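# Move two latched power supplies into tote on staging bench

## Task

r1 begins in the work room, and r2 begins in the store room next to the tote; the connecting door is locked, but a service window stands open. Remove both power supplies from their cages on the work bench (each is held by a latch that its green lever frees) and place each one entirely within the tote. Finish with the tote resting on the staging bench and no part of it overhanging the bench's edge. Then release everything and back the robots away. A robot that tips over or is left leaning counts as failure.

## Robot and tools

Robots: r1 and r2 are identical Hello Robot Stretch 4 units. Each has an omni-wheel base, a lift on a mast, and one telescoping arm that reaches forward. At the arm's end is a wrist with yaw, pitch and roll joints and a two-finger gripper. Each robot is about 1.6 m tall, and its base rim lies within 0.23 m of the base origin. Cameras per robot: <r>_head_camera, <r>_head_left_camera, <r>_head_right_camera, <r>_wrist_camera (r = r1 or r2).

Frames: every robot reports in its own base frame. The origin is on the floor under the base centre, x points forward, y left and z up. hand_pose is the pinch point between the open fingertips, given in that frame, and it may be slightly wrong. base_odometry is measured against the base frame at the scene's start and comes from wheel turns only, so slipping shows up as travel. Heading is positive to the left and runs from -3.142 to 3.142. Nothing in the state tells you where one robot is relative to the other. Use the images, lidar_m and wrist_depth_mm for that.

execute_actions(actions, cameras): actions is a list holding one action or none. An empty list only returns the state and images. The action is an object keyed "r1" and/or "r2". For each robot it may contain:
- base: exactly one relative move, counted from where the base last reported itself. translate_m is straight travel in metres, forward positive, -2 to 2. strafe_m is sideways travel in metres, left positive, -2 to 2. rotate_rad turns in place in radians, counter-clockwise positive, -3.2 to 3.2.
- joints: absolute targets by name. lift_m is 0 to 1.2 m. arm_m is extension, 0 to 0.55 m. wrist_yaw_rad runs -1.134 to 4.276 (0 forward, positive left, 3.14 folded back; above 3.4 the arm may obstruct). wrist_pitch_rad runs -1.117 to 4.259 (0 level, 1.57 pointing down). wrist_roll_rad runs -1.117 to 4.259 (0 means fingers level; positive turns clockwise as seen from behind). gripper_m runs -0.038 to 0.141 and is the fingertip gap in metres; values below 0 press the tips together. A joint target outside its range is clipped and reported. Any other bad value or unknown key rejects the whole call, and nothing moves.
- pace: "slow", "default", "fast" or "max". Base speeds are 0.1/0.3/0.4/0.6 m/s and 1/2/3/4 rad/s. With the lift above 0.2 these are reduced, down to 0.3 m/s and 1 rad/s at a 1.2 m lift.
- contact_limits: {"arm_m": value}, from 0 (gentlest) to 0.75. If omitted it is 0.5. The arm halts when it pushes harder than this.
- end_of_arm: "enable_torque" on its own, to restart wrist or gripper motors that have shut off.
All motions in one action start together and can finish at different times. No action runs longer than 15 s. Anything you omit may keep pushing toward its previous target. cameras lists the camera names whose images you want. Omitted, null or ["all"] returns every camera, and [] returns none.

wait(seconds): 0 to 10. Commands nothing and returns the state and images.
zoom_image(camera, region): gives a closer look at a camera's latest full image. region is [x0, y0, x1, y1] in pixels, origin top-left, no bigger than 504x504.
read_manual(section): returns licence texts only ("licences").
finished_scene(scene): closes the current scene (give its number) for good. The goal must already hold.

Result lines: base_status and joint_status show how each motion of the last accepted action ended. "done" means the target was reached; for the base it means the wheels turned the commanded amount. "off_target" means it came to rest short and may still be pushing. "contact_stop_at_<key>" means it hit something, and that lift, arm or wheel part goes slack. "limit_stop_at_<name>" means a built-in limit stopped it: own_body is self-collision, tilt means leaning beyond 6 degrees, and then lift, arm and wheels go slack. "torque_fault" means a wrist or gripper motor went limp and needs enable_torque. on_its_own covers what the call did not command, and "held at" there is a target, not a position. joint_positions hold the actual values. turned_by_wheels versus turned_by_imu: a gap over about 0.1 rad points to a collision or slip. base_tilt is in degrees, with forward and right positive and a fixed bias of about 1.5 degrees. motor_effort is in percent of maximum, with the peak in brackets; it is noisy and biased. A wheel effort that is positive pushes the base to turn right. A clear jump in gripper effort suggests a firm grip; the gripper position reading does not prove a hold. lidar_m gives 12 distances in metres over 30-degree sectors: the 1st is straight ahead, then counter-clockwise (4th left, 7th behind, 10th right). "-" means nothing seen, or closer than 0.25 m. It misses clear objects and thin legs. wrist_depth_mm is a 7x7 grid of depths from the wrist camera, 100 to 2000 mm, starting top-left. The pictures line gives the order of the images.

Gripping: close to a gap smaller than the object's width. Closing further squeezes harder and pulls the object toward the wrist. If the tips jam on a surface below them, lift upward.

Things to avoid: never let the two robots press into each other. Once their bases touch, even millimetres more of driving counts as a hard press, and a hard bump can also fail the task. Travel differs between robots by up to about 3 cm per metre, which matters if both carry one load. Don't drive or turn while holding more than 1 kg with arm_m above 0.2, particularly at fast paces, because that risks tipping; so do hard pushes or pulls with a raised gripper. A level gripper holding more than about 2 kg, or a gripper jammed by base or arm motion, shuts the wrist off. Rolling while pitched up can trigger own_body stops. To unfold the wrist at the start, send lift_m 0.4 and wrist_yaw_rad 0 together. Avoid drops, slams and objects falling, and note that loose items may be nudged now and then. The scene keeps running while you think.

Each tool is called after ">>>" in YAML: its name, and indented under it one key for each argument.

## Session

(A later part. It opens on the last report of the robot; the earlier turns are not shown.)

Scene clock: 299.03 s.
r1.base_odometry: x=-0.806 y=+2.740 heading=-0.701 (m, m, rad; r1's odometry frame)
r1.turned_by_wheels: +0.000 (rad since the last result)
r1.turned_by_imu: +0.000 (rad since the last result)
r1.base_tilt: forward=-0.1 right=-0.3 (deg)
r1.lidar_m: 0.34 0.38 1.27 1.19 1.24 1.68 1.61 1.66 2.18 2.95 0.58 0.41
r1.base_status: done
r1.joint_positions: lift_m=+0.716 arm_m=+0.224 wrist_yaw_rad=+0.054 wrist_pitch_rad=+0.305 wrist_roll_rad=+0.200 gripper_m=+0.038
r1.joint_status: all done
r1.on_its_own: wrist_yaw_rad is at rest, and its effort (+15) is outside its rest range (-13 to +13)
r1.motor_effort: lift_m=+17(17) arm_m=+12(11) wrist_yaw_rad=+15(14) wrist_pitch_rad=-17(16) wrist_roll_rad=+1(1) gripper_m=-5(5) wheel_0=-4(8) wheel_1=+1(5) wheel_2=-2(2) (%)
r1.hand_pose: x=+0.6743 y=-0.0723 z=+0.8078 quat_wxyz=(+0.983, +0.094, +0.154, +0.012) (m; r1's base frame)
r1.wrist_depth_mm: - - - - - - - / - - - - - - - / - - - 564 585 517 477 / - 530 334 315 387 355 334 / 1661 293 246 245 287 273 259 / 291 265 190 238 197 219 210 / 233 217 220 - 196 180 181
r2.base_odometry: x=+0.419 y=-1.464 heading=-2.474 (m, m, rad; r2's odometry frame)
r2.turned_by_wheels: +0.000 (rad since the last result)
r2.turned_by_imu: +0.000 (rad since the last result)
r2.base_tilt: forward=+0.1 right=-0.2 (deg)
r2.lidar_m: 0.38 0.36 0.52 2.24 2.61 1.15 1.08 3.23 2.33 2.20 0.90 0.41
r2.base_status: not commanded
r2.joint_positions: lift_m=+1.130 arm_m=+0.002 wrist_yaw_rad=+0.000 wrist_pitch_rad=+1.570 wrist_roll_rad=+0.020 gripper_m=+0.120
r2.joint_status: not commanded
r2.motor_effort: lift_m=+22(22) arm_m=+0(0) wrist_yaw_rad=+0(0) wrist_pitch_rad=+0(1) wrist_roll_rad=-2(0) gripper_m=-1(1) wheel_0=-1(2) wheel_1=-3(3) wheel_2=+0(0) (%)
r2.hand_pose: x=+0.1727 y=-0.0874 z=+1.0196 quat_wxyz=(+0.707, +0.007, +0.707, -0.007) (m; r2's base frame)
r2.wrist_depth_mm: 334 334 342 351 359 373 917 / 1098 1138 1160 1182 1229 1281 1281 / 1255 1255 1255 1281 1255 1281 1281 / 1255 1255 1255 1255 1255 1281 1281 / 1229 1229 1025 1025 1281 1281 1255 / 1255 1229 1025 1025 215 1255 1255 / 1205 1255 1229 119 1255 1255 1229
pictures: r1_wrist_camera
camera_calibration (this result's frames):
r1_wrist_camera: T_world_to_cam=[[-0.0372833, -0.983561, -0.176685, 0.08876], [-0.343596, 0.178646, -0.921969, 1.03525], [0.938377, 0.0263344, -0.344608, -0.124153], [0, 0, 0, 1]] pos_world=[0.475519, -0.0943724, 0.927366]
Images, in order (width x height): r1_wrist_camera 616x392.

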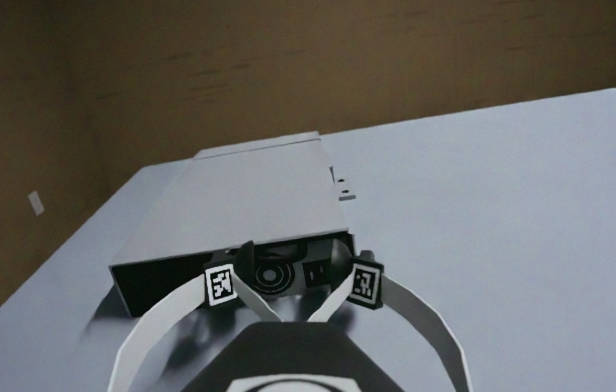

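>>> execute_actions:
  actions:
    - {"r1":{"base":{"strafe_m":0.003},"joints":{"arm_m":0.233,"lift_m":0.712,"gripper_m":0.03},"pace":"slow"}}
  cameras: ["r1_wrist_camera"]

>>> zoom_image:
  camera: "r1_wrist_camera"
  region: [190, 190, 420, 330]

Scene clock: 301.43 s.
r1.base_odometry: x=-0.804 y=+2.742 heading=-0.701 (m, m, rad; r1's odometry frame)
r1.turned_by_wheels: -0.001 (rad since the last result)
r1.turned_by_imu: +0.000 (rad since the last result)
r1.base_tilt: forward=-0.1 right=-0.4 (deg)
r1.lidar_m: 0.37 0.36 1.26 1.20 1.25 1.61 1.59 1.63 2.18 2.91 0.56 0.38
r1.base_status: done
r1.joint_positions: lift_m=+0.712 arm_m=+0.230 wrist_yaw_rad=+0.050 wrist_pitch_rad=+0.307 wrist_roll_rad=+0.200 gripper_m=+0.030
r1.joint_status: all done
r1.on_its_own: wrist_yaw_rad is at rest, and its effort (+26) is outside its rest range (-13 to +13)
r1.motor_effort: lift_m=+16(15) arm_m=+16(15) wrist_yaw_rad=+26(27) wrist_pitch_rad=-21(21) wrist_roll_rad=+2(0) gripper_m=-7(8) wheel_0=-2(7) wheel_1=+2(7) wheel_2=-7(8) (%)
r1.hand_pose: x=+0.6802 y=-0.0735 z=+0.8035 quat_wxyz=(+0.983, +0.095, +0.154, +0.010) (m; r1's base frame)
r1.wrist_depth_mm: - - - - - - - / - - - - - - - / - - - 554 554 500 462 / - 508 319 298 375 349 325 / 1025 279 241 239 277 266 253 / 282 255 190 232 191 213 205 / 227 209 215 - 192 177 178
r2.base_odometry: x=+0.419 y=-1.464 heading=-2.474 (m, m, rad; r2's odometry frame)
r2.turned_by_wheels: +0.000 (rad since the last result)
r2.turned_by_imu: +0.001 (rad since the last result)
r2.base_tilt: forward=+0.1 right=-0.2 (deg)
r2.lidar_m: 0.37 0.40 0.56 2.26 2.62 1.16 1.09 3.25 2.32 2.22 0.90 0.40
r2.base_status: not commanded
r2.joint_positions: lift_m=+1.130 arm_m=+0.002 wrist_yaw_rad=+0.000 wrist_pitch_rad=+1.570 wrist_roll_rad=+0.020 gripper_m=+0.120
r2.joint_status: not commanded
r2.motor_effort: lift_m=+21(22) arm_m=-1(0) wrist_yaw_rad=+0(0) wrist_pitch_rad=+0(0) wrist_roll_rad=+0(2) gripper_m=-2(1) wheel_0=-1(1) wheel_1=-3(3) wheel_2=+0(0) (%)
r2.hand_pose: x=+0.1727 y=-0.0874 z=+1.0196 quat_wxyz=(+0.707, +0.007, +0.707, -0.007) (m; r2's base frame)
r2.wrist_depth_mm: 334 336 342 351 362 375 917 / 1098 1138 1160 1182 1229 1281 1281 / 1255 1255 1255 1281 1255 1281 1281 / 1229 1229 1255 1281 1281 1255 1255 / 1229 1229 1025 1042 1255 1281 1281 / 1229 1229 1042 1025 215 1255 1255 / 1229 1229 1255 119 1229 1255 1281
pictures: r1_wrist_camera
camera_calibration (this result's frames):
r1_wrist_camera: T_world_to_cam=[[-0.0416048, -0.983412, -0.176551, 0.0899151], [-0.344075, 0.179998, -0.921528, 1.03359], [0.93802, 0.022407, -0.345857, -0.130146], [0, 0, 0, 1]] pos_world=[0.481454, -0.0947041, 0.923344]
Images, in order (width x height): r1_wrist_camera 616x392.

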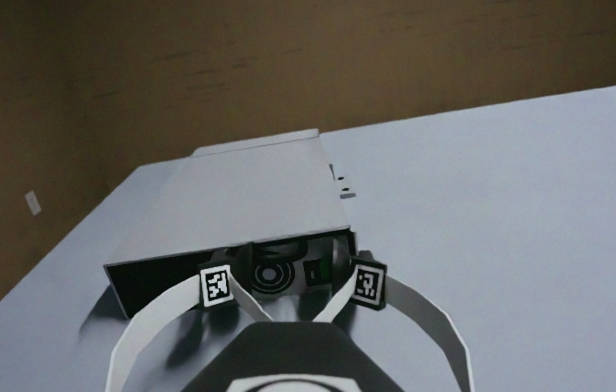

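Region (190, 190, 420, 330) of r1_wrist_camera's 616x392 image, scaled by 2.191; it fills the top 307 rows of this view, and the rest is white.

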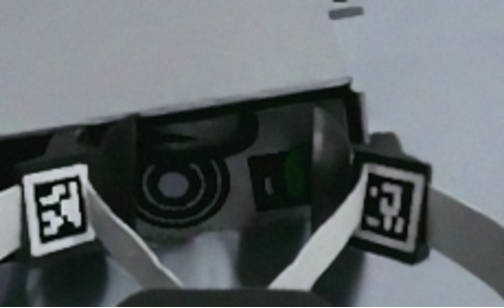

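Both deep. Squeeze.

>>> execute_actions:
  actions:
    - {"r1":{"joints":{"gripper_m":0.0,"arm_m":0.238,"lift_m":0.710},"pace":"slow"}}
  cameras: []

>>> execute_actions:
  actions:
    - {"r1":{"joints":{"gripper_m":-0.038,"arm_m":0.246,"lift_m":0.706},"pace":"slow"}}
  cameras: ["r1_wrist_camera"]

>>> zoom_image:
  camera: "r1_wrist_camera"
  region: [190, 190, 420, 330]

Scene clock: 303.03 s.
r1.base_odometry: x=-0.804 y=+2.742 heading=-0.701 (m, m, rad; r1's odometry frame)
r1.turned_by_wheels: +0.000 (rad since the last result)
r1.turned_by_imu: +0.000 (rad since the last result)
r1.base_tilt: forward=-0.1 right=-0.3 (deg)
r1.lidar_m: 0.36 0.38 1.25 1.21 1.24 1.65 1.60 1.65 2.15 2.94 0.57 0.39
r1.base_status: not commanded
r1.joint_positions: lift_m=+0.710 arm_m=+0.236 wrist_yaw_rad=+0.052 wrist_pitch_rad=+0.307 wrist_roll_rad=+0.199 gripper_m=+0.001
r1.joint_status: all done
r1.on_its_own: wrist_yaw_rad is at rest, and its effort (+21) is outside its rest range (-13 to +13)
r1.motor_effort: lift_m=+16(16) arm_m=+13(21) wrist_yaw_rad=+21(32) wrist_pitch_rad=-21(22) wrist_roll_rad=+1(4) gripper_m=-22(19) wheel_0=+0(2) wheel_1=+3(3) wheel_2=-8(9) (%)
r1.hand_pose: x=+0.6857 y=-0.0729 z=+0.8013 quat_wxyz=(+0.983, +0.094, +0.155, +0.011) (m; r1's base frame)
r1.wrist_depth_mm: - - - - - - - / - - - - - - - / - - - 539 554 492 462 / - 496 314 289 368 342 320 / 1008 273 233 231 273 260 249 / 278 236 202 231 189 206 202 / 223 210 212 - 189 174 175
r2.base_odometry: x=+0.419 y=-1.464 heading=-2.474 (m, m, rad; r2's odometry frame)
r2.turned_by_wheels: +0.000 (rad since the last result)
r2.turned_by_imu: +0.000 (rad since the last result)
r2.base_tilt: forward=+0.1 right=-0.1 (deg)
r2.lidar_m: 0.38 0.36 0.53 2.28 2.60 1.15 1.09 3.25 2.32 2.22 0.87 0.40
r2.base_status: not commanded
r2.joint_positions: lift_m=+1.130 arm_m=+0.002 wrist_yaw_rad=+0.000 wrist_pitch_rad=+1.570 wrist_roll_rad=+0.020 gripper_m=+0.120
r2.joint_status: not commanded
r2.motor_effort: lift_m=+22(22) arm_m=+0(0) wrist_yaw_rad=+0(0) wrist_pitch_rad=+0(1) wrist_roll_rad=-2(1) gripper_m=-1(1) wheel_0=-1(1) wheel_1=-3(3) wheel_2=+0(0) (%)
r2.hand_pose: x=+0.1727 y=-0.0874 z=+1.0196 quat_wxyz=(+0.707, +0.007, +0.707, -0.007) (m; r2's base frame)
r2.wrist_depth_mm: 334 336 345 349 362 373 917 / 1098 1138 1160 1160 1229 1255 1281 / 1255 1255 1229 1255 1281 1255 1255 / 1229 1255 1229 1281 1255 1281 1281 / 1255 1255 1042 1025 1255 1281 1255 / 1229 1255 1025 1025 215 1255 1255 / 1205 1229 1229 119 1255 1255 1255
pictures: none
No camera images: the call's "cameras" was empty. Leave "cameras" out to get every camera's image.

Scene clock: 304.47 s.
r1.base_odometry: x=-0.804 y=+2.742 heading=-0.701 (m, m, rad; r1's odometry frame)
r1.turned_by_wheels: +0.000 (rad since the last result)
r1.turned_by_imu: +0.000 (rad since the last result)
r1.base_tilt: forward=-0.1 right=-0.3 (deg)
r1.lidar_m: 0.35 0.36 1.27 1.20 1.25 1.67 1.61 1.64 2.13 2.89 0.57 0.38
r1.base_status: not commanded
r1.joint_positions: lift_m=+0.706 arm_m=+0.244 wrist_yaw_rad=+0.053 wrist_pitch_rad=+0.306 wrist_roll_rad=+0.199 gripper_m=-0.037
r1.joint_status: all done
r1.on_its_own: wrist_yaw_rad is at rest, and its effort (+19) is outside its rest range (-13 to +13)
r1.motor_effort: lift_m=+16(15) arm_m=+13(16) wrist_yaw_rad=+19(28) wrist_pitch_rad=-18(21) wrist_roll_rad=+4(3) gripper_m=-27(28) wheel_0=+0(1) wheel_1=+3(3) wheel_2=-7(9) (%)
r1.hand_pose: x=+0.6940 y=-0.0727 z=+0.7976 quat_wxyz=(+0.984, +0.094, +0.154, +0.011) (m; r1's base frame)
r1.wrist_depth_mm: - - - - - - - / - - - - - - - / - - - 484 549 484 452 / 1921 484 303 281 362 332 315 / 384 252 226 224 268 256 244 / 273 163 194 228 181 195 198 / 215 209 208 - 185 173 171
r2.base_odometry: x=+0.419 y=-1.464 heading=-2.474 (m, m, rad; r2's odometry frame)
r2.turned_by_wheels: +0.000 (rad since the last result)
r2.turned_by_imu: +0.000 (rad since the last result)
r2.base_tilt: forward=+0.1 right=-0.2 (deg)
r2.lidar_m: 0.38 0.40 0.56 2.26 2.60 1.16 1.10 3.23 2.33 2.22 0.90 0.38
r2.base_status: not commanded
r2.joint_positions: lift_m=+1.130 arm_m=+0.002 wrist_yaw_rad=+0.000 wrist_pitch_rad=+1.570 wrist_roll_rad=+0.020 gripper_m=+0.120
r2.joint_status: not commanded
r2.motor_effort: lift_m=+22(22) arm_m=-1(0) wrist_yaw_rad=+0(0) wrist_pitch_rad=-1(1) wrist_roll_rad=+0(3) gripper_m=-1(2) wheel_0=-1(1) wheel_1=-3(3) wheel_2=+0(0) (%)
r2.hand_pose: x=+0.1727 y=-0.0874 z=+1.0196 quat_wxyz=(+0.707, +0.007, +0.707, -0.007) (m; r2's base frame)
r2.wrist_depth_mm: 334 338 342 351 359 373 931 / 1118 1138 1182 1182 1229 1281 1281 / 1229 1255 1255 1255 1255 1281 1255 / 1205 1229 1255 1255 1255 1281 1281 / 1255 1255 1042 1042 1255 1255 1281 / 1229 1255 1042 1025 216 1255 1255 / 1229 1229 1255 119 1255 1255 1255
pictures: r1_wrist_camera
camera_calibration (this result's frames):
r1_wrist_camera: T_world_to_cam=[[-0.038509, -0.983682, -0.175747, 0.087402], [-0.343902, 0.17818, -0.921946, 1.0329], [0.938216, 0.0249364, -0.345151, -0.145589], [0, 0, 0, 1]] pos_world=[0.495175, -0.0944355, 0.917387]
Images, in order (width x height): r1_wrist_camera 616x392.

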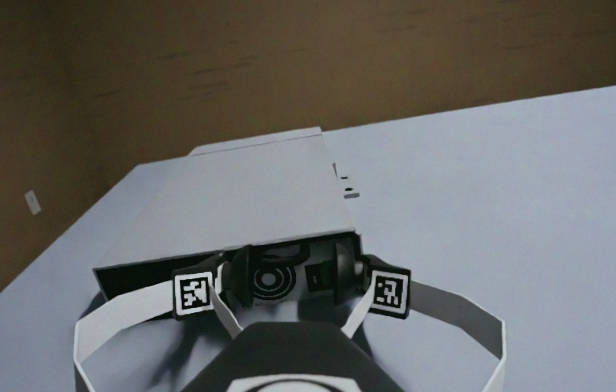

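Region (190, 190, 420, 330) of r1_wrist_camera's 616x392 image, scaled by 2.191; it fills the top 307 rows of this view, and the rest is white.

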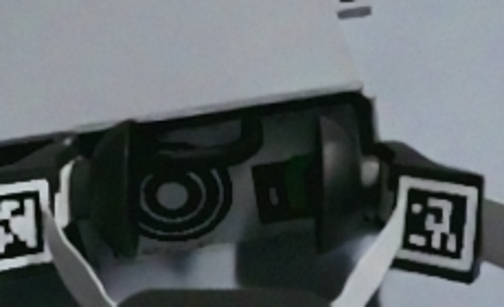

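No strafe this time; pull in steps.

>>> execute_actions:
  actions:
    - {"r1":{"joints":{"arm_m":0.238,"lift_m":0.704},"pace":"slow"}}
  cameras: []

>>> execute_actions:
  actions:
    - {"r1":{"joints":{"arm_m":0.235},"pace":"slow"}}
  cameras: ["r1_wrist_camera"]

>>> zoom_image:
  camera: "r1_wrist_camera"
  region: [190, 190, 420, 330]

Scene clock: 305.47 s.
r1.base_odometry: x=-0.804 y=+2.742 heading=-0.701 (m, m, rad; r1's odometry frame)
r1.turned_by_wheels: +0.000 (rad since the last result)
r1.turned_by_imu: +0.000 (rad since the last result)
r1.base_tilt: forward=+0.0 right=-0.4 (deg)
r1.lidar_m: 0.37 0.36 1.28 1.20 1.24 1.69 1.58 1.66 2.16 2.92 0.54 0.38
r1.base_status: not commanded
r1.joint_positions: lift_m=+0.704 arm_m=+0.240 wrist_yaw_rad=+0.057 wrist_pitch_rad=+0.301 wrist_roll_rad=+0.199 gripper_m=-0.037
r1.joint_status: all done
r1.motor_effort: lift_m=+16(15) arm_m=-10(13) wrist_yaw_rad=+6(20) wrist_pitch_rad=-5(19) wrist_roll_rad=+3(1) gripper_m=-31(31) wheel_0=-1(1) wheel_1=+1(3) wheel_2=-2(7) (%)
r1.hand_pose: x=+0.6906 y=-0.0715 z=+0.7969 quat_wxyz=(+0.984, +0.094, +0.152, +0.013) (m; r1's base frame)
r1.wrist_depth_mm: - - - - - - - / - - - - - - - / - - - 480 559 492 462 / 1983 504 309 278 366 338 315 / 1025 265 226 226 267 256 245 / 273 167 200 228 183 194 198 / 215 207 207 - 186 173 171
r2.base_odometry: x=+0.419 y=-1.464 heading=-2.474 (m, m, rad; r2's odometry frame)
r2.turned_by_wheels: +0.000 (rad since the last result)
r2.turned_by_imu: +0.000 (rad since the last result)
r2.base_tilt: forward=+0.1 right=-0.2 (deg)
r2.lidar_m: 0.35 0.40 0.54 2.27 2.61 1.13 1.08 3.23 2.32 2.22 0.90 0.39
r2.base_status: not commanded
r2.joint_positions: lift_m=+1.130 arm_m=+0.002 wrist_yaw_rad=+0.000 wrist_pitch_rad=+1.570 wrist_roll_rad=+0.020 gripper_m=+0.120
r2.joint_status: not commanded
r2.motor_effort: lift_m=+22(22) arm_m=-1(1) wrist_yaw_rad=+0(0) wrist_pitch_rad=+0(1) wrist_roll_rad=+1(2) gripper_m=-1(1) wheel_0=-1(1) wheel_1=-3(3) wheel_2=+0(0) (%)
r2.hand_pose: x=+0.1727 y=-0.0874 z=+1.0196 quat_wxyz=(+0.707, +0.007, +0.707, -0.007) (m; r2's base frame)
r2.wrist_depth_mm: 334 334 342 349 362 373 917 / 1098 1138 1182 1160 1229 1281 1281 / 1255 1255 1229 1255 1281 1281 1281 / 1255 1255 1255 1281 1255 1255 1281 / 1255 1255 1042 1042 1281 1255 1281 / 1205 1229 1025 1008 215 1281 1255 / 1255 1229 1255 119 1255 1229 1308
pictures: none
No camera images: the call's "cameras" was empty. Leave "cameras" out to get every camera's image.

Scene clock: 306.10 s.
r1.base_odometry: x=-0.804 y=+2.742 heading=-0.701 (m, m, rad; r1's odometry frame)
r1.turned_by_wheels: +0.000 (rad since the last result)
r1.turned_by_imu: +0.000 (rad since the last result)
r1.base_tilt: forward=+0.0 right=-0.3 (deg)
r1.lidar_m: 0.35 0.38 1.28 1.20 1.25 1.66 1.60 1.66 2.16 2.90 0.55 0.39
r1.base_status: not commanded
r1.joint_positions: lift_m=+0.704 arm_m=+0.237 wrist_yaw_rad=+0.060 wrist_pitch_rad=+0.300 wrist_roll_rad=+0.199 gripper_m=-0.037
r1.joint_status: all done
r1.motor_effort: lift_m=+17(17) arm_m=-12(14) wrist_yaw_rad=-2(5) wrist_pitch_rad=+0(5) wrist_roll_rad=+4(3) gripper_m=-32(33) wheel_0=-2(2) wheel_1=+1(1) wheel_2=+1(2) (%)
r1.hand_pose: x=+0.6883 y=-0.0707 z=+0.7972 quat_wxyz=(+0.984, +0.094, +0.152, +0.015) (m; r1's base frame)
r1.wrist_depth_mm: - - - - - - - / - - - - - - - / - - - 488 559 496 462 / 1863 508 309 282 366 338 317 / 1008 270 229 227 267 257 247 / 277 163 181 229 182 195 198 / 223 208 208 - 185 174 172
r2.base_odometry: x=+0.419 y=-1.464 heading=-2.474 (m, m, rad; r2's odometry frame)
r2.turned_by_wheels: +0.000 (rad since the last result)
r2.turned_by_imu: +0.000 (rad since the last result)
r2.base_tilt: forward=+0.1 right=-0.2 (deg)
r2.lidar_m: 0.37 0.40 0.53 2.23 2.60 1.17 1.08 3.25 2.34 2.20 0.88 0.42
r2.base_status: not commanded
r2.joint_positions: lift_m=+1.130 arm_m=+0.002 wrist_yaw_rad=+0.000 wrist_pitch_rad=+1.570 wrist_roll_rad=+0.020 gripper_m=+0.120
r2.joint_status: not commanded
r2.motor_effort: lift_m=+22(22) arm_m=-1(1) wrist_yaw_rad=+0(0) wrist_pitch_rad=-1(1) wrist_roll_rad=+1(0) gripper_m=-1(1) wheel_0=-1(1) wheel_1=-3(3) wheel_2=+0(0) (%)
r2.hand_pose: x=+0.1727 y=-0.0874 z=+1.0196 quat_wxyz=(+0.707, +0.007, +0.707, -0.007) (m; r2's base frame)
r2.wrist_depth_mm: 332 334 343 351 364 377 917 / 1118 1138 1160 1182 1255 1281 1281 / 1255 1255 1255 1281 1255 1281 1281 / 1229 1229 1255 1255 1281 1255 1281 / 1229 1255 1042 1042 1255 1255 1229 / 1229 1229 1025 1025 215 1255 1255 / 1229 1255 1255 119 1255 1255 1281
pictures: r1_wrist_camera
camera_calibration (this result's frames):
r1_wrist_camera: T_world_to_cam=[[-0.0303786, -0.983873, -0.176267, 0.0839296], [-0.339856, 0.176009, -0.923861, 1.02877], [0.939987, 0.0318398, -0.339722, -0.145584], [0, 0, 0, 1]] pos_world=[0.489031, -0.0938619, 0.915779]
Images, in order (width x height): r1_wrist_camera 616x392.

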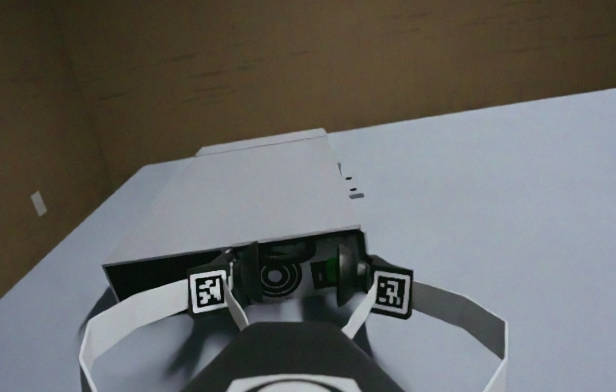

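Region (190, 190, 420, 330) of r1_wrist_camera's 616x392 image, scaled by 2.191; it fills the top 307 rows of this view, and the rest is white.

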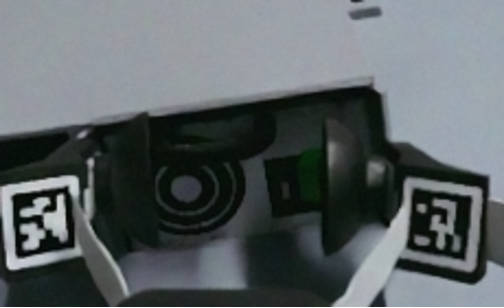

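>>> execute_actions:
  actions:
    - {"r1":{"joints":{"arm_m":0.233,"lift_m":0.707},"pace":"slow"}}
  cameras: ["r1_wrist_camera"]

>>> zoom_image:
  camera: "r1_wrist_camera"
  region: [190, 190, 420, 330]

Scene clock: 306.80 s.
r1.base_odometry: x=-0.804 y=+2.742 heading=-0.701 (m, m, rad; r1's odometry frame)
r1.turned_by_wheels: +0.000 (rad since the last result)
r1.turned_by_imu: +0.000 (rad since the last result)
r1.base_tilt: forward=+0.0 right=-0.3 (deg)
r1.lidar_m: 0.36 0.38 1.29 1.21 1.25 1.65 1.61 1.65 2.13 2.94 0.57 0.40
r1.base_status: not commanded
r1.joint_positions: lift_m=+0.707 arm_m=+0.235 wrist_yaw_rad=+0.061 wrist_pitch_rad=+0.302 wrist_roll_rad=+0.199 gripper_m=-0.037
r1.joint_status: all done
r1.motor_effort: lift_m=+24(23) arm_m=-11(9) wrist_yaw_rad=-5(5) wrist_pitch_rad=-5(6) wrist_roll_rad=+3(5) gripper_m=-33(33) wheel_0=-2(2) wheel_1=+0(1) wheel_2=+2(2) (%)
r1.hand_pose: x=+0.6862 y=-0.0705 z=+0.7992 quat_wxyz=(+0.984, +0.093, +0.152, +0.015) (m; r1's base frame)
r1.wrist_depth_mm: - - - - - - - / - - - - - - - / - - - 488 559 496 462 / 1921 508 315 281 370 340 319 / 1025 274 231 229 268 259 248 / 277 162 196 230 181 197 200 / 224 208 211 - 188 176 173
r2.base_odometry: x=+0.419 y=-1.464 heading=-2.474 (m, m, rad; r2's odometry frame)
r2.turned_by_wheels: +0.000 (rad since the last result)
r2.turned_by_imu: +0.000 (rad since the last result)
r2.base_tilt: forward=+0.2 right=-0.2 (deg)
r2.lidar_m: 0.35 0.39 0.56 2.25 2.59 1.13 1.07 3.26 2.32 2.22 0.90 0.41
r2.base_status: not commanded
r2.joint_positions: lift_m=+1.130 arm_m=+0.002 wrist_yaw_rad=+0.000 wrist_pitch_rad=+1.570 wrist_roll_rad=+0.020 gripper_m=+0.120
r2.joint_status: not commanded
r2.motor_effort: lift_m=+22(22) arm_m=+0(0) wrist_yaw_rad=+0(0) wrist_pitch_rad=-1(1) wrist_roll_rad=-2(0) gripper_m=-1(1) wheel_0=-1(1) wheel_1=-3(3) wheel_2=+0(0) (%)
r2.hand_pose: x=+0.1727 y=-0.0874 z=+1.0196 quat_wxyz=(+0.707, +0.007, +0.707, -0.007) (m; r2's base frame)
r2.wrist_depth_mm: 332 334 342 351 362 375 931 / 1098 1118 1160 1182 1205 1255 1281 / 1229 1255 1255 1281 1255 1255 1281 / 1229 1229 1255 1255 1255 1255 1281 / 1229 1255 1042 1025 1255 1255 1281 / 1205 1229 1025 1025 216 1255 1255 / 1229 1255 1255 119 1229 1255 1255
pictures: r1_wrist_camera
camera_calibration (this result's frames):
r1_wrist_camera: T_world_to_cam=[[-0.029989, -0.98391, -0.176133, 0.0840113], [-0.341355, 0.175699, -0.923367, 1.03045], [0.939456, 0.032433, -0.341132, -0.141329], [0, 0, 0, 1]] pos_world=[0.487041, -0.0938051, 0.918065]
Images, in order (width x height): r1_wrist_camera 616x392.

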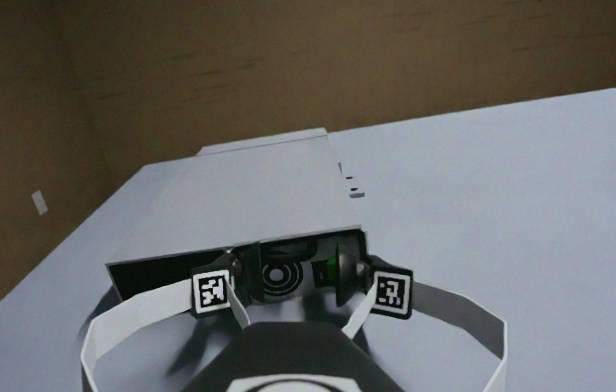

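Region (190, 190, 420, 330) of r1_wrist_camera's 616x392 image, scaled by 2.191; it fills the top 307 rows of this view, and the rest is white.

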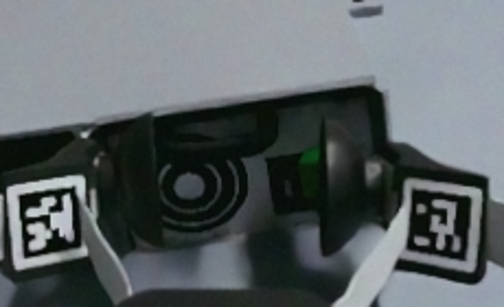

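Holding. Continue with wiggle down.

>>> execute_actions:
  actions:
    - {"r1":{"joints":{"arm_m":0.231,"lift_m":0.704},"pace":"slow"}}
  cameras: ["r1_wrist_camera"]

>>> zoom_image:
  camera: "r1_wrist_camera"
  region: [190, 190, 420, 330]

Scene clock: 307.50 s.
r1.base_odometry: x=-0.804 y=+2.742 heading=-0.700 (m, m, rad; r1's odometry frame)
r1.turned_by_wheels: +0.000 (rad since the last result)
r1.turned_by_imu: +0.000 (rad since the last result)
r1.base_tilt: forward=+0.0 right=-0.3 (deg)
r1.lidar_m: 0.37 0.38 1.24 1.18 1.24 1.66 1.61 1.67 2.18 2.92 0.54 0.38
r1.base_status: not commanded
r1.joint_positions: lift_m=+0.704 arm_m=+0.233 wrist_yaw_rad=+0.064 wrist_pitch_rad=+0.301 wrist_roll_rad=+0.200 gripper_m=-0.037
r1.joint_status: all done
r1.motor_effort: lift_m=+16(22) arm_m=-10(13) wrist_yaw_rad=-11(12) wrist_pitch_rad=-4(6) wrist_roll_rad=-3(4) gripper_m=-28(33) wheel_0=+0(2) wheel_1=+1(1) wheel_2=+4(4) (%)
r1.hand_pose: x=+0.6842 y=-0.0698 z=+0.7970 quat_wxyz=(+0.984, +0.094, +0.152, +0.016) (m; r1's base frame)
r1.wrist_depth_mm: - - - - - - - / - - - - - - - / - - - 488 554 492 455 / 1983 512 309 279 366 338 314 / 1008 274 233 230 260 255 244 / 276 161 182 224 183 200 198 / 220 205 207 - 185 173 170
r2.base_odometry: x=+0.419 y=-1.464 heading=-2.474 (m, m, rad; r2's odometry frame)
r2.turned_by_wheels: +0.000 (rad since the last result)
r2.turned_by_imu: +0.000 (rad since the last result)
r2.base_tilt: forward=+0.2 right=-0.2 (deg)
r2.lidar_m: 0.37 0.41 0.55 2.24 2.62 1.14 1.07 3.23 2.34 2.22 0.90 0.40
r2.base_status: not commanded
r2.joint_positions: lift_m=+1.130 arm_m=+0.002 wrist_yaw_rad=+0.000 wrist_pitch_rad=+1.570 wrist_roll_rad=+0.020 gripper_m=+0.120
r2.joint_status: not commanded
r2.motor_effort: lift_m=+22(22) arm_m=-1(1) wrist_yaw_rad=+0(0) wrist_pitch_rad=-1(1) wrist_roll_rad=+0(2) gripper_m=+0(2) wheel_0=-1(1) wheel_1=-3(3) wheel_2=+0(0) (%)
r2.hand_pose: x=+0.1727 y=-0.0874 z=+1.0196 quat_wxyz=(+0.707, +0.007, +0.707, -0.007) (m; r2's base frame)
r2.wrist_depth_mm: 334 334 342 351 359 373 917 / 1098 1138 1138 1182 1205 1255 1308 / 1229 1229 1229 1255 1255 1255 1281 / 1229 1229 1255 1255 1281 1281 1255 / 1229 1255 1042 1025 1281 1281 1281 / 1205 1255 1025 1025 216 1255 1281 / 1229 1229 1255 119 1255 1255 1255
pictures: r1_wrist_camera
camera_calibration (this result's frames):
r1_wrist_camera: T_world_to_cam=[[-0.0277895, -0.983679, -0.177775, 0.0841145], [-0.341048, 0.176503, -0.923327, 1.02748], [0.939635, 0.0349712, -0.340387, -0.14083], [0, 0, 0, 1]] pos_world=[0.485085, -0.0936861, 0.915713]
Images, in order (width x height): r1_wrist_camera 616x392.

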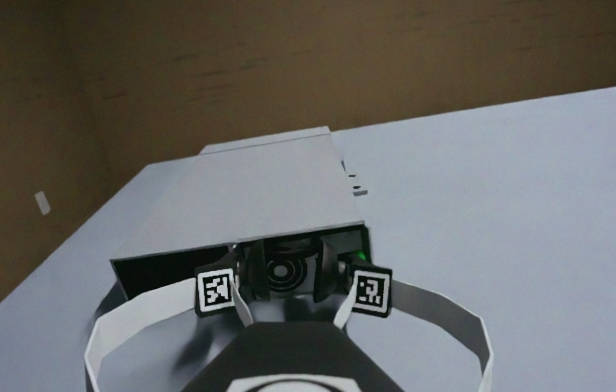

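Region (190, 190, 420, 330) of r1_wrist_camera's 616x392 image, scaled by 2.191; it fills the top 307 rows of this view, and the rest is white.

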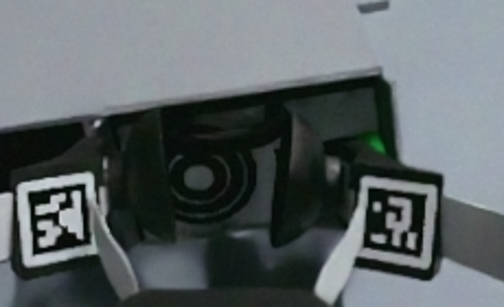

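>>> execute_actions:
  actions:
    - {"r1":{"joints":{"arm_m":0.222,"gripper_m":0.036},"pace":"default"}}
  cameras: []

>>> execute_actions:
  actions:
    - {"r1":{"joints":{"arm_m":0.195},"pace":"default"}}
  cameras: []

>>> execute_actions:
  actions:
    - {"r1":{"base":{"strafe_m":0.012},"joints":{"wrist_yaw_rad":-0.1,"wrist_roll_rad":0.08,"lift_m":0.712,"gripper_m":0.018,"arm_m":0.21},"pace":"slow"}}
  cameras: ["r1_wrist_camera"]

>>> zoom_image:
  camera: "r1_wrist_camera"
  region: [190, 190, 420, 330]

Scene clock: 309.63 s.
r1.base_odometry: x=-0.804 y=+2.742 heading=-0.701 (m, m, rad; r1's odometry frame)
r1.turned_by_wheels: -0.001 (rad since the last result)
r1.turned_by_imu: -0.001 (rad since the last result)
r1.base_tilt: forward=-0.1 right=-0.3 (deg)
r1.lidar_m: 0.36 0.38 1.28 1.20 1.26 1.66 1.59 1.65 2.15 2.92 0.54 0.37
r1.base_status: not commanded
r1.joint_positions: lift_m=+0.704 arm_m=+0.223 wrist_yaw_rad=+0.053 wrist_pitch_rad=+0.309 wrist_roll_rad=+0.200 gripper_m=+0.036
r1.joint_status: all done
r1.on_its_own: wrist_yaw_rad is at rest, and its effort (+18) is outside its rest range (-13 to +13); wrist_pitch_rad is at rest, and its effort (-24) is outside its rest range (-23 to +23)
r1.motor_effort: lift_m=+19(20) arm_m=-7(13) wrist_yaw_rad=+18(18) wrist_pitch_rad=-24(25) wrist_roll_rad=+0(0) gripper_m=+0(29) wheel_0=-2(2) wheel_1=+1(2) wheel_2=-3(4) (%)
r1.hand_pose: x=+0.6732 y=-0.0726 z=+0.7947 quat_wxyz=(+0.983, +0.095, +0.155, +0.011) (m; r1's base frame)
r1.wrist_depth_mm: - - - - - - - / - - - - - - - / - - 488 459 521 462 427 / 1921 455 291 266 347 322 304 / 359 285 243 243 263 248 237 / 266 249 190 198 190 199 192 / 212 196 201 - 176 166 -
r2.base_odometry: x=+0.419 y=-1.464 heading=-2.474 (m, m, rad; r2's odometry frame)
r2.turned_by_wheels: +0.000 (rad since the last result)
r2.turned_by_imu: +0.001 (rad since the last result)
r2.base_tilt: forward=+0.1 right=-0.2 (deg)
r2.lidar_m: 0.38 0.40 0.55 2.22 2.61 1.18 1.08 3.22 2.30 2.21 0.88 0.40
r2.base_status: not commanded
r2.joint_positions: lift_m=+1.130 arm_m=+0.002 wrist_yaw_rad=+0.000 wrist_pitch_rad=+1.570 wrist_roll_rad=+0.020 gripper_m=+0.120
r2.joint_status: not commanded
r2.motor_effort: lift_m=+22(22) arm_m=-1(0) wrist_yaw_rad=+0(0) wrist_pitch_rad=-2(1) wrist_roll_rad=+0(2) gripper_m=+0(2) wheel_0=-1(1) wheel_1=-3(3) wheel_2=+0(0) (%)
r2.hand_pose: x=+0.1727 y=-0.0874 z=+1.0196 quat_wxyz=(+0.707, +0.007, +0.707, -0.007) (m; r2's base frame)
r2.wrist_depth_mm: 332 336 342 351 364 375 917 / 1098 1138 1160 1182 1229 1308 1281 / 1229 1229 1255 1255 1281 1255 1255 / 1229 1229 1229 1255 1281 1255 1255 / 1255 1255 1042 1042 1255 1255 1229 / 1229 1255 1042 1042 216 1255 1255 / 1255 1229 1255 119 1255 1281 1255
pictures: none
No camera images: the call's "cameras" was empty. Leave "cameras" out to get every camera's image.

Scene clock: 310.43 s.
r1.base_odometry: x=-0.804 y=+2.742 heading=-0.701 (m, m, rad; r1's odometry frame)
r1.turned_by_wheels: +0.000 (rad since the last result)
r1.turned_by_imu: +0.001 (rad since the last result)
r1.base_tilt: forward=-0.1 right=-0.4 (deg)
r1.lidar_m: 0.37 0.39 1.28 1.20 1.25 1.63 1.58 1.66 2.16 2.93 0.56 0.39
r1.base_status: not commanded
r1.joint_positions: lift_m=+0.704 arm_m=+0.197 wrist_yaw_rad=+0.060 wrist_pitch_rad=+0.302 wrist_roll_rad=+0.200 gripper_m=+0.036
r1.joint_status: all done
r1.motor_effort: lift_m=+19(20) arm_m=-9(8) wrist_yaw_rad=-2(16) wrist_pitch_rad=-7(25) wrist_roll_rad=+0(2) gripper_m=-4(5) wheel_0=-1(2) wheel_1=+1(1) wheel_2=+1(3) (%)
r1.hand_pose: x=+0.6476 y=-0.0708 z=+0.7964 quat_wxyz=(+0.984, +0.094, +0.153, +0.014) (m; r1's base frame)
r1.wrist_depth_mm: - - - - - - - / - - - - - - - / - - - 480 544 488 452 / 1921 500 306 277 364 336 314 / 991 310 283 270 267 255 244 / 274 255 188 219 193 204 196 / 217 202 207 - 180 170 170
r2.base_odometry: x=+0.419 y=-1.464 heading=-2.474 (m, m, rad; r2's odometry frame)
r2.turned_by_wheels: +0.000 (rad since the last result)
r2.turned_by_imu: +0.000 (rad since the last result)
r2.base_tilt: forward=+0.1 right=-0.3 (deg)
r2.lidar_m: 0.38 0.39 0.53 2.25 2.60 1.14 1.09 3.21 2.33 2.21 0.89 0.42
r2.base_status: not commanded
r2.joint_positions: lift_m=+1.130 arm_m=+0.002 wrist_yaw_rad=+0.000 wrist_pitch_rad=+1.570 wrist_roll_rad=+0.020 gripper_m=+0.120
r2.joint_status: not commanded
r2.motor_effort: lift_m=+22(22) arm_m=+0(0) wrist_yaw_rad=+0(0) wrist_pitch_rad=-1(0) wrist_roll_rad=-1(1) gripper_m=-1(1) wheel_0=-1(1) wheel_1=-3(3) wheel_2=+0(0) (%)
r2.hand_pose: x=+0.1727 y=-0.0874 z=+1.0196 quat_wxyz=(+0.707, +0.007, +0.707, -0.007) (m; r2's base frame)
r2.wrist_depth_mm: 334 336 343 349 362 375 931 / 1098 1138 1182 1160 1229 1255 1281 / 1255 1255 1229 1255 1255 1281 1308 / 1255 1255 1229 1281 1255 1281 1281 / 1229 1229 1025 1025 1255 1281 1281 / 1229 1229 1025 1042 216 1255 1255 / 1205 1229 1255 119 1255 1281 1255
pictures: none
No camera images: the call's "cameras" was empty. Leave "cameras" out to get every camera's image.

Scene clock: 311.53 s.
r1.base_odometry: x=-0.796 y=+2.751 heading=-0.701 (m, m, rad; r1's odometry frame)
r1.turned_by_wheels: +0.000 (rad since the last result)
r1.turned_by_imu: +0.000 (rad since the last result)
r1.base_tilt: forward=+0.0 right=-0.4 (deg)
r1.lidar_m: 0.36 0.38 1.27 1.19 1.22 1.64 1.61 1.65 2.16 2.91 0.55 0.38
r1.base_status: done
r1.joint_positions: lift_m=+0.712 arm_m=+0.208 wrist_yaw_rad=-0.100 wrist_pitch_rad=+0.302 wrist_roll_rad=+0.080 gripper_m=+0.018
r1.joint_status: all done
r1.motor_effort: lift_m=+23(23) arm_m=+9(8) wrist_yaw_rad=-3(6) wrist_pitch_rad=-8(8) wrist_roll_rad=-2(3) gripper_m=-5(3) wheel_0=-2(4) wheel_1=+1(5) wheel_2=+1(1) (%)
r1.hand_pose: x=+0.6446 y=-0.1144 z=+0.8041 quat_wxyz=(+0.986, +0.047, +0.148, -0.055) (m; r1's base frame)
r1.wrist_depth_mm: - - - - - - - / - - - - - - - / - - 504 683 661 647 634 / 484 320 312 392 415 407 394 / 307 300 266 273 304 297 290 / 250 248 186 197 220 234 232 / 206 198 209 - 196 193 195
r2.base_odometry: x=+0.419 y=-1.464 heading=-2.474 (m, m, rad; r2's odometry frame)
r2.turned_by_wheels: +0.000 (rad since the last result)
r2.turned_by_imu: +0.000 (rad since the last result)
r2.base_tilt: forward=+0.2 right=-0.3 (deg)
r2.lidar_m: 0.37 0.38 0.52 2.25 2.58 1.16 1.09 3.25 2.29 2.21 0.90 0.40
r2.base_status: not commanded
r2.joint_positions: lift_m=+1.130 arm_m=+0.002 wrist_yaw_rad=+0.000 wrist_pitch_rad=+1.570 wrist_roll_rad=+0.020 gripper_m=+0.120
r2.joint_status: not commanded
r2.motor_effort: lift_m=+22(22) arm_m=-1(0) wrist_yaw_rad=+0(0) wrist_pitch_rad=-1(1) wrist_roll_rad=+1(2) gripper_m=-1(0) wheel_0=-1(1) wheel_1=-3(3) wheel_2=+0(0) (%)
r2.hand_pose: x=+0.1727 y=-0.0874 z=+1.0196 quat_wxyz=(+0.707, +0.007, +0.707, -0.007) (m; r2's base frame)
r2.wrist_depth_mm: 332 334 343 351 362 373 904 / 1098 1138 1182 1182 1205 1281 1281 / 1229 1255 1229 1281 1255 1255 1281 / 1229 1255 1255 1255 1255 1255 1281 / 1229 1229 1025 1042 1255 1255 1281 / 1255 1255 1042 1025 216 1255 1281 / 1229 1229 1255 119 1255 1229 1255
pictures: r1_wrist_camera
camera_calibration (this result's frames):
r1_wrist_camera: T_world_to_cam=[[-0.153984, -0.985981, -0.0642611, 0.0301682], [-0.32598, 0.112089, -0.938708, 1.02366], [0.932752, -0.123598, -0.33867, -0.114747], [0, 0, 0, 1]] pos_world=[0.445368, -0.0991786, 0.923995]
Images, in order (width x height): r1_wrist_camera 616x392.

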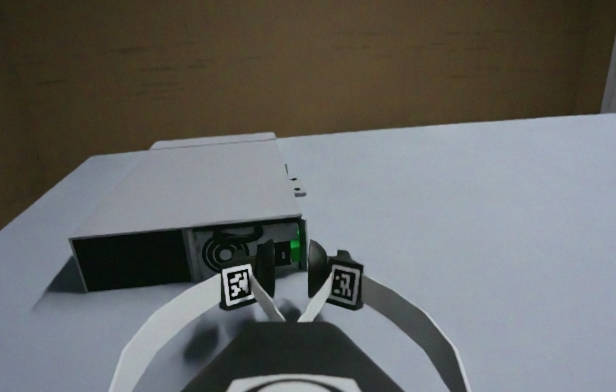

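Region (190, 190, 420, 330) of r1_wrist_camera's 616x392 image, scaled by 2.191; it fills the top 307 rows of this view, and the rest is white.

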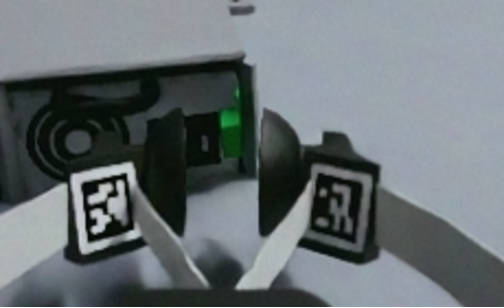

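>>> execute_actions:
  actions:
    - {"r1":{"joints":{"arm_m":0.228,"lift_m":0.711},"base":{"strafe_m":-0.002},"pace":"slow"}}
  cameras: ["r1_wrist_camera"]

>>> zoom_image:
  camera: "r1_wrist_camera"
  region: [190, 190, 420, 330]

Scene clock: 312.77 s.
r1.base_odometry: x=-0.797 y=+2.750 heading=-0.701 (m, m, rad; r1's odometry frame)
r1.turned_by_wheels: +0.000 (rad since the last result)
r1.turned_by_imu: +0.000 (rad since the last result)
r1.base_tilt: forward=+0.0 right=-0.3 (deg)
r1.lidar_m: 0.35 0.35 1.28 1.18 1.25 1.64 1.60 1.68 2.18 2.94 0.56 0.39
r1.base_status: done
r1.joint_positions: lift_m=+0.711 arm_m=+0.226 wrist_yaw_rad=-0.100 wrist_pitch_rad=+0.302 wrist_roll_rad=+0.080 gripper_m=+0.018
r1.joint_status: all done
r1.motor_effort: lift_m=+17(22) arm_m=+9(9) wrist_yaw_rad=-2(3) wrist_pitch_rad=-7(8) wrist_roll_rad=-3(2) gripper_m=-4(5) wheel_0=-1(4) wheel_1=+1(4) wheel_2=+0(0) (%)
r1.hand_pose: x=+0.6626 y=-0.1144 z=+0.8036 quat_wxyz=(+0.986, +0.047, +0.148, -0.055) (m; r1's base frame)
r1.wrist_depth_mm: - - - - - - - / - - - - - - - / - - 504 676 654 634 621 / 480 317 310 394 413 407 397 / 304 283 246 252 303 296 290 / 249 249 186 198 219 233 230 / 205 196 208 - 196 192 195
r2.base_odometry: x=+0.419 y=-1.464 heading=-2.474 (m, m, rad; r2's odometry frame)
r2.turned_by_wheels: +0.000 (rad since the last result)
r2.turned_by_imu: +0.000 (rad since the last result)
r2.base_tilt: forward=+0.1 right=-0.2 (deg)
r2.lidar_m: 0.38 0.39 0.55 2.23 2.60 1.17 1.07 3.23 2.31 2.21 0.90 0.41
r2.base_status: not commanded
r2.joint_positions: lift_m=+1.130 arm_m=+0.002 wrist_yaw_rad=+0.000 wrist_pitch_rad=+1.570 wrist_roll_rad=+0.020 gripper_m=+0.120
r2.joint_status: not commanded
r2.motor_effort: lift_m=+22(22) arm_m=-1(0) wrist_yaw_rad=+0(0) wrist_pitch_rad=-1(1) wrist_roll_rad=-1(1) gripper_m=-1(1) wheel_0=-1(1) wheel_1=-3(3) wheel_2=+0(0) (%)
r2.hand_pose: x=+0.1727 y=-0.0874 z=+1.0196 quat_wxyz=(+0.707, +0.007, +0.707, -0.007) (m; r2's base frame)
r2.wrist_depth_mm: 334 336 342 349 362 373 931 / 1098 1160 1182 1160 1229 1281 1281 / 1255 1229 1281 1281 1255 1281 1281 / 1229 1229 1255 1229 1255 1281 1281 / 1229 1255 1042 1042 1229 1281 1255 / 1229 1229 1025 1042 216 1281 1255 / 1229 1255 1255 119 1255 1255 1281
pictures: r1_wrist_camera
camera_calibration (this result's frames):
r1_wrist_camera: T_world_to_cam=[[-0.154118, -0.985961, -0.064258, 0.0329586], [-0.325965, 0.112131, -0.938709, 1.02905], [0.932735, -0.123726, -0.33867, -0.131703], [0, 0, 0, 1]] pos_world=[0.463357, -0.0991875, 0.923494]
Images, in order (width x height): r1_wrist_camera 616x392.

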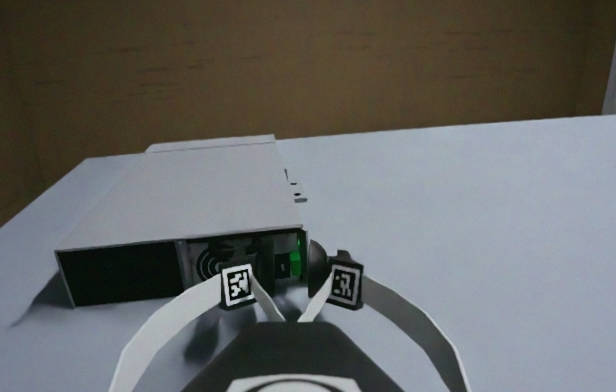

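Region (190, 190, 420, 330) of r1_wrist_camera's 616x392 image, scaled by 2.191; it fills the top 307 rows of this view, and the rest is white.

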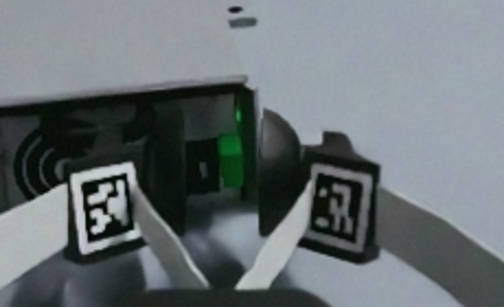

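Close to near lever width and advance slightly.

>>> execute_actions:
  actions:
    - {"r1":{"joints":{"arm_m":0.231,"gripper_m":0.005},"pace":"slow"}}
  cameras: []

>>> execute_actions:
  actions:
    - {"r1":{"base":{"strafe_m":0.008},"pace":"slow"}}
  cameras: ["r1_wrist_camera"]

>>> zoom_image:
  camera: "r1_wrist_camera"
  region: [190, 190, 420, 330]

Scene clock: 313.87 s.
r1.base_odometry: x=-0.797 y=+2.750 heading=-0.701 (m, m, rad; r1's odometry frame)
r1.turned_by_wheels: +0.000 (rad since the last result)
r1.turned_by_imu: +0.000 (rad since the last result)
r1.base_tilt: forward=+0.0 right=-0.4 (deg)
r1.lidar_m: 0.36 0.38 1.25 1.17 1.24 1.65 1.62 1.64 2.17 2.93 0.58 0.36
r1.base_status: not commanded
r1.joint_positions: lift_m=+0.711 arm_m=+0.229 wrist_yaw_rad=-0.100 wrist_pitch_rad=+0.302 wrist_roll_rad=+0.080 gripper_m=+0.005
r1.joint_status: all done
r1.motor_effort: lift_m=+17(17) arm_m=+9(9) wrist_yaw_rad=-2(2) wrist_pitch_rad=-7(8) wrist_roll_rad=-1(0) gripper_m=-5(6) wheel_0=-1(1) wheel_1=+1(1) wheel_2=+0(0) (%)
r1.hand_pose: x=+0.6656 y=-0.1144 z=+0.8036 quat_wxyz=(+0.986, +0.047, +0.148, -0.055) (m; r1's base frame)
r1.wrist_depth_mm: - - - - - - - / - - - - - - - / - - 500 676 661 634 621 / 477 317 309 392 413 404 397 / 297 283 246 243 304 298 291 / 250 248 186 195 220 234 230 / 205 193 208 - 196 192 194
r2.base_odometry: x=+0.419 y=-1.464 heading=-2.474 (m, m, rad; r2's odometry frame)
r2.turned_by_wheels: +0.000 (rad since the last result)
r2.turned_by_imu: +0.000 (rad since the last result)
r2.base_tilt: forward=+0.1 right=-0.2 (deg)
r2.lidar_m: 0.37 0.38 0.54 2.25 2.60 1.15 1.08 3.25 2.31 2.21 0.87 0.41
r2.base_status: not commanded
r2.joint_positions: lift_m=+1.130 arm_m=+0.002 wrist_yaw_rad=+0.000 wrist_pitch_rad=+1.570 wrist_roll_rad=+0.020 gripper_m=+0.120
r2.joint_status: not commanded
r2.motor_effort: lift_m=+22(22) arm_m=-1(1) wrist_yaw_rad=+0(1) wrist_pitch_rad=-1(1) wrist_roll_rad=-1(3) gripper_m=-1(1) wheel_0=-1(1) wheel_1=-3(3) wheel_2=+0(0) (%)
r2.hand_pose: x=+0.1727 y=-0.0874 z=+1.0196 quat_wxyz=(+0.707, +0.007, +0.707, -0.007) (m; r2's base frame)
r2.wrist_depth_mm: 334 334 343 351 362 375 904 / 1098 1138 1160 1182 1229 1255 1281 / 1255 1255 1281 1255 1281 1281 1281 / 1255 1255 1255 1229 1255 1255 1308 / 1205 1229 1025 1042 1229 1255 1281 / 1229 1229 1042 1042 216 1255 1255 / 1255 1229 1255 119 1255 1255 1255
pictures: none
No camera images: the call's "cameras" was empty. Leave "cameras" out to get every camera's image.

Scene clock: 314.67 s.
r1.base_odometry: x=-0.792 y=+2.756 heading=-0.701 (m, m, rad; r1's odometry frame)
r1.turned_by_wheels: +0.000 (rad since the last result)
r1.turned_by_imu: +0.000 (rad since the last result)
r1.base_tilt: forward=-0.1 right=-0.4 (deg)
r1.lidar_m: 0.35 0.36 1.26 1.18 1.22 1.64 1.61 1.66 2.18 2.97 0.57 0.37
r1.base_status: done
r1.joint_positions: lift_m=+0.711 arm_m=+0.229 wrist_yaw_rad=-0.100 wrist_pitch_rad=+0.302 wrist_roll_rad=+0.080 gripper_m=+0.005
r1.joint_status: not commanded
r1.motor_effort: lift_m=+17(17) arm_m=+9(9) wrist_yaw_rad=-3(2) wrist_pitch_rad=-7(7) wrist_roll_rad=-2(4) gripper_m=-6(4) wheel_0=-1(3) wheel_1=+0(5) wheel_2=+0(1) (%)
r1.hand_pose: x=+0.6656 y=-0.1144 z=+0.8036 quat_wxyz=(+0.986, +0.047, +0.148, -0.055) (m; r1's base frame)
r1.wrist_depth_mm: - - - - - - - / - - - - - - - / - - 500 676 661 634 621 / 521 317 307 370 413 404 397 / 315 282 247 242 301 297 290 / 249 248 185 195 219 234 229 / 206 194 208 - 196 191 195
r2.base_odometry: x=+0.419 y=-1.464 heading=-2.474 (m, m, rad; r2's odometry frame)
r2.turned_by_wheels: +0.000 (rad since the last result)
r2.turned_by_imu: +0.000 (rad since the last result)
r2.base_tilt: forward=+0.1 right=-0.2 (deg)
r2.lidar_m: 0.39 0.39 0.54 2.25 2.59 1.20 1.08 3.23 2.31 2.22 0.88 0.38
r2.base_status: not commanded
r2.joint_positions: lift_m=+1.130 arm_m=+0.002 wrist_yaw_rad=+0.000 wrist_pitch_rad=+1.570 wrist_roll_rad=+0.020 gripper_m=+0.120
r2.joint_status: not commanded
r2.motor_effort: lift_m=+22(22) arm_m=+0(0) wrist_yaw_rad=+0(0) wrist_pitch_rad=-1(1) wrist_roll_rad=-1(0) gripper_m=+0(1) wheel_0=-1(1) wheel_1=-3(3) wheel_2=+0(0) (%)
r2.hand_pose: x=+0.1727 y=-0.0874 z=+1.0196 quat_wxyz=(+0.707, +0.007, +0.707, -0.007) (m; r2's base frame)
r2.wrist_depth_mm: 334 336 343 349 359 373 931 / 1098 1138 1182 1160 1229 1255 1281 / 1229 1255 1255 1255 1255 1255 1308 / 1229 1255 1255 1255 1255 1255 1281 / 1229 1255 1025 1042 1281 1281 1281 / 1229 1229 1042 1042 215 1281 1229 / 1229 1229 1205 119 1255 1255 1281
pictures: r1_wrist_camera
camera_calibration (this result's frames):
r1_wrist_camera: T_world_to_cam=[[-0.154119, -0.985961, -0.064258, 0.0334214], [-0.325965, 0.112131, -0.938709, 1.03003], [0.932735, -0.123727, -0.33867, -0.1345], [0, 0, 0, 1]] pos_world=[0.466356, -0.0991875, 0.923494]
Images, in order (width x height): r1_wrist_camera 616x392.

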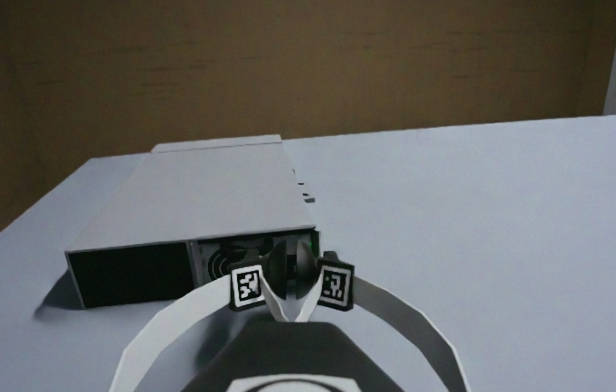

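Region (190, 190, 420, 330) of r1_wrist_camera's 616x392 image, scaled by 2.191; it fills the top 307 rows of this view, and the rest is white.

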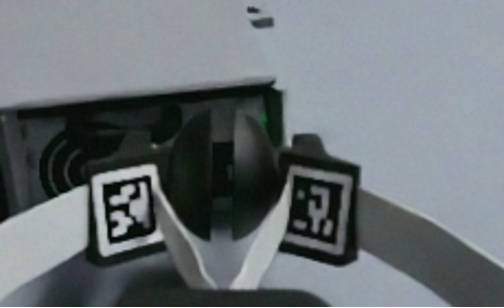

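Missed (too shallow). Redo deeper.

>>> execute_actions:
  actions:
    - {"r1":{"base":{"strafe_m":-0.009},"joints":{"gripper_m":0.012},"pace":"slow"}}
  cameras: []

>>> execute_actions:
  actions:
    - {"r1":{"joints":{"arm_m":0.240},"pace":"slow"}}
  cameras: ["r1_wrist_camera"]

>>> zoom_image:
  camera: "r1_wrist_camera"
  region: [190, 190, 420, 330]

Scene clock: 315.67 s.
r1.base_odometry: x=-0.798 y=+2.749 heading=-0.701 (m, m, rad; r1's odometry frame)
r1.turned_by_wheels: +0.000 (rad since the last result)
r1.turned_by_imu: +0.000 (rad since the last result)
r1.base_tilt: forward=+0.0 right=-0.3 (deg)
r1.lidar_m: 0.36 0.38 1.25 1.18 1.23 1.64 1.61 1.67 2.19 2.95 0.59 0.40
r1.base_status: done
r1.joint_positions: lift_m=+0.711 arm_m=+0.229 wrist_yaw_rad=-0.100 wrist_pitch_rad=+0.302 wrist_roll_rad=+0.080 gripper_m=+0.012
r1.joint_status: all done
r1.motor_effort: lift_m=+17(17) arm_m=+9(9) wrist_yaw_rad=-2(1) wrist_pitch_rad=-7(8) wrist_roll_rad=-2(3) gripper_m=-4(4) wheel_0=+1(6) wheel_1=+0(6) wheel_2=+0(0) (%)
r1.hand_pose: x=+0.6656 y=-0.1144 z=+0.8036 quat_wxyz=(+0.986, +0.047, +0.148, -0.055) (m; r1's base frame)
r1.wrist_depth_mm: - - - - - - - / - - - - - - - / - - 496 676 654 627 615 / 477 319 307 394 413 404 397 / 297 283 246 247 303 296 289 / 247 248 188 194 220 233 229 / 205 193 209 - 196 191 195
r2.base_odometry: x=+0.419 y=-1.464 heading=-2.474 (m, m, rad; r2's odometry frame)
r2.turned_by_wheels: +0.000 (rad since the last result)
r2.turned_by_imu: +0.000 (rad since the last result)
r2.base_tilt: forward=+0.1 right=-0.2 (deg)
r2.lidar_m: 0.37 0.39 0.55 2.25 2.60 1.15 1.07 3.23 2.31 2.22 0.88 0.38
r2.base_status: not commanded
r2.joint_positions: lift_m=+1.130 arm_m=+0.002 wrist_yaw_rad=+0.000 wrist_pitch_rad=+1.570 wrist_roll_rad=+0.020 gripper_m=+0.120
r2.joint_status: not commanded
r2.motor_effort: lift_m=+22(22) arm_m=+0(1) wrist_yaw_rad=+0(0) wrist_pitch_rad=-1(0) wrist_roll_rad=+0(1) gripper_m=-1(0) wheel_0=-1(1) wheel_1=-3(3) wheel_2=+0(0) (%)
r2.hand_pose: x=+0.1727 y=-0.0874 z=+1.0196 quat_wxyz=(+0.707, +0.007, +0.707, -0.007) (m; r2's base frame)
r2.wrist_depth_mm: 334 336 343 351 362 375 917 / 1098 1118 1138 1160 1229 1255 1255 / 1229 1281 1255 1255 1255 1281 1281 / 1229 1255 1255 1229 1229 1255 1281 / 1255 1229 1042 1042 1281 1281 1255 / 1205 1229 1025 1025 216 1255 1255 / 1229 1255 1229 119 1255 1255 1255
pictures: none
No camera images: the call's "cameras" was empty. Leave "cameras" out to get every camera's image.

Scene clock: 316.67 s.
r1.base_odometry: x=-0.798 y=+2.749 heading=-0.701 (m, m, rad; r1's odometry frame)
r1.turned_by_wheels: +0.000 (rad since the last result)
r1.turned_by_imu: +0.006 (rad since the last result)
r1.base_tilt: forward=-0.1 right=-0.3 (deg)
r1.lidar_m: 0.33 0.38 1.26 1.19 1.21 1.65 1.61 1.65 2.18 2.93 0.58 0.40
r1.base_status: not commanded
r1.joint_positions: lift_m=+0.711 arm_m=+0.237 wrist_yaw_rad=-0.110 wrist_pitch_rad=+0.305 wrist_roll_rad=+0.080 gripper_m=+0.012
r1.joint_status: all done
r1.on_its_own: wrist_yaw_rad is at rest, and its effort (+28) is outside its rest range (-13 to +13)
r1.motor_effort: lift_m=+17(17) arm_m=+17(21) wrist_yaw_rad=+28(27) wrist_pitch_rad=-15(14) wrist_roll_rad=+0(3) gripper_m=-1(4) wheel_0=+4(6) wheel_1=+3(4) wheel_2=-10(10) (%)
r1.hand_pose: x=+0.6717 y=-0.1171 z=+0.8030 quat_wxyz=(+0.986, +0.048, +0.149, -0.060) (m; r1's base frame)
r1.wrist_depth_mm: - - - - - - - / - - - - - - - / - - 492 668 647 634 609 / 473 314 306 392 415 402 399 / 296 281 242 224 303 294 290 / 247 244 186 193 219 232 229 / 204 196 208 - 196 191 195
r2.base_odometry: x=+0.419 y=-1.464 heading=-2.474 (m, m, rad; r2's odometry frame)
r2.turned_by_wheels: +0.000 (rad since the last result)
r2.turned_by_imu: +0.000 (rad since the last result)
r2.base_tilt: forward=+0.1 right=-0.2 (deg)
r2.lidar_m: 0.38 0.39 0.53 2.22 2.61 1.16 1.10 3.23 2.35 2.22 0.89 0.40
r2.base_status: not commanded
r2.joint_positions: lift_m=+1.130 arm_m=+0.002 wrist_yaw_rad=+0.000 wrist_pitch_rad=+1.570 wrist_roll_rad=+0.020 gripper_m=+0.120
r2.joint_status: not commanded
r2.motor_effort: lift_m=+22(22) arm_m=+0(0) wrist_yaw_rad=+0(0) wrist_pitch_rad=-1(1) wrist_roll_rad=-1(0) gripper_m=-1(1) wheel_0=-1(1) wheel_1=-3(3) wheel_2=+0(0) (%)
r2.hand_pose: x=+0.1727 y=-0.0874 z=+1.0196 quat_wxyz=(+0.707, +0.007, +0.707, -0.007) (m; r2's base frame)
r2.wrist_depth_mm: 334 336 343 351 362 373 904 / 1098 1138 1182 1160 1255 1255 1308 / 1255 1255 1255 1281 1255 1281 1281 / 1229 1229 1255 1255 1255 1255 1255 / 1255 1255 1025 1042 1255 1281 1281 / 1229 1229 1042 1025 215 1255 1255 / 1205 1229 1255 119 1255 1255 1281
pictures: r1_wrist_camera
camera_calibration (this result's frames):
r1_wrist_camera: T_world_to_cam=[[-0.16417, -0.984372, -0.0637244, 0.0381963], [-0.326958, 0.11525, -0.937985, 1.03219], [0.93067, -0.133153, -0.340769, -0.138776], [0, 0, 0, 1]] pos_world=[0.47291, -0.0998397, 0.923326]
Images, in order (width x height): r1_wrist_camera 616x392.

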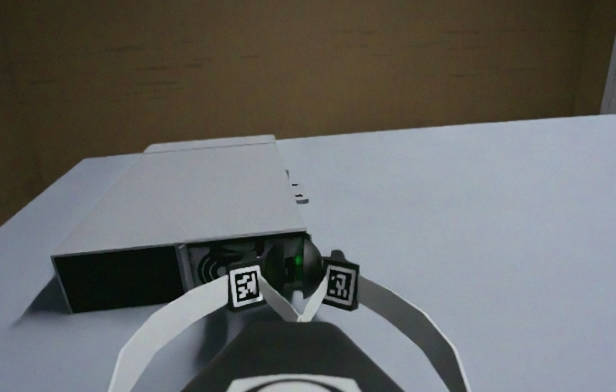

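Region (190, 190, 420, 330) of r1_wrist_camera's 616x392 image, scaled by 2.191; it fills the top 307 rows of this view, and the rest is white.

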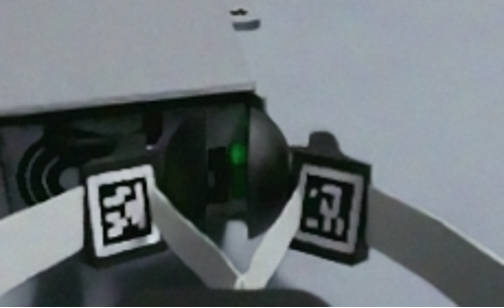

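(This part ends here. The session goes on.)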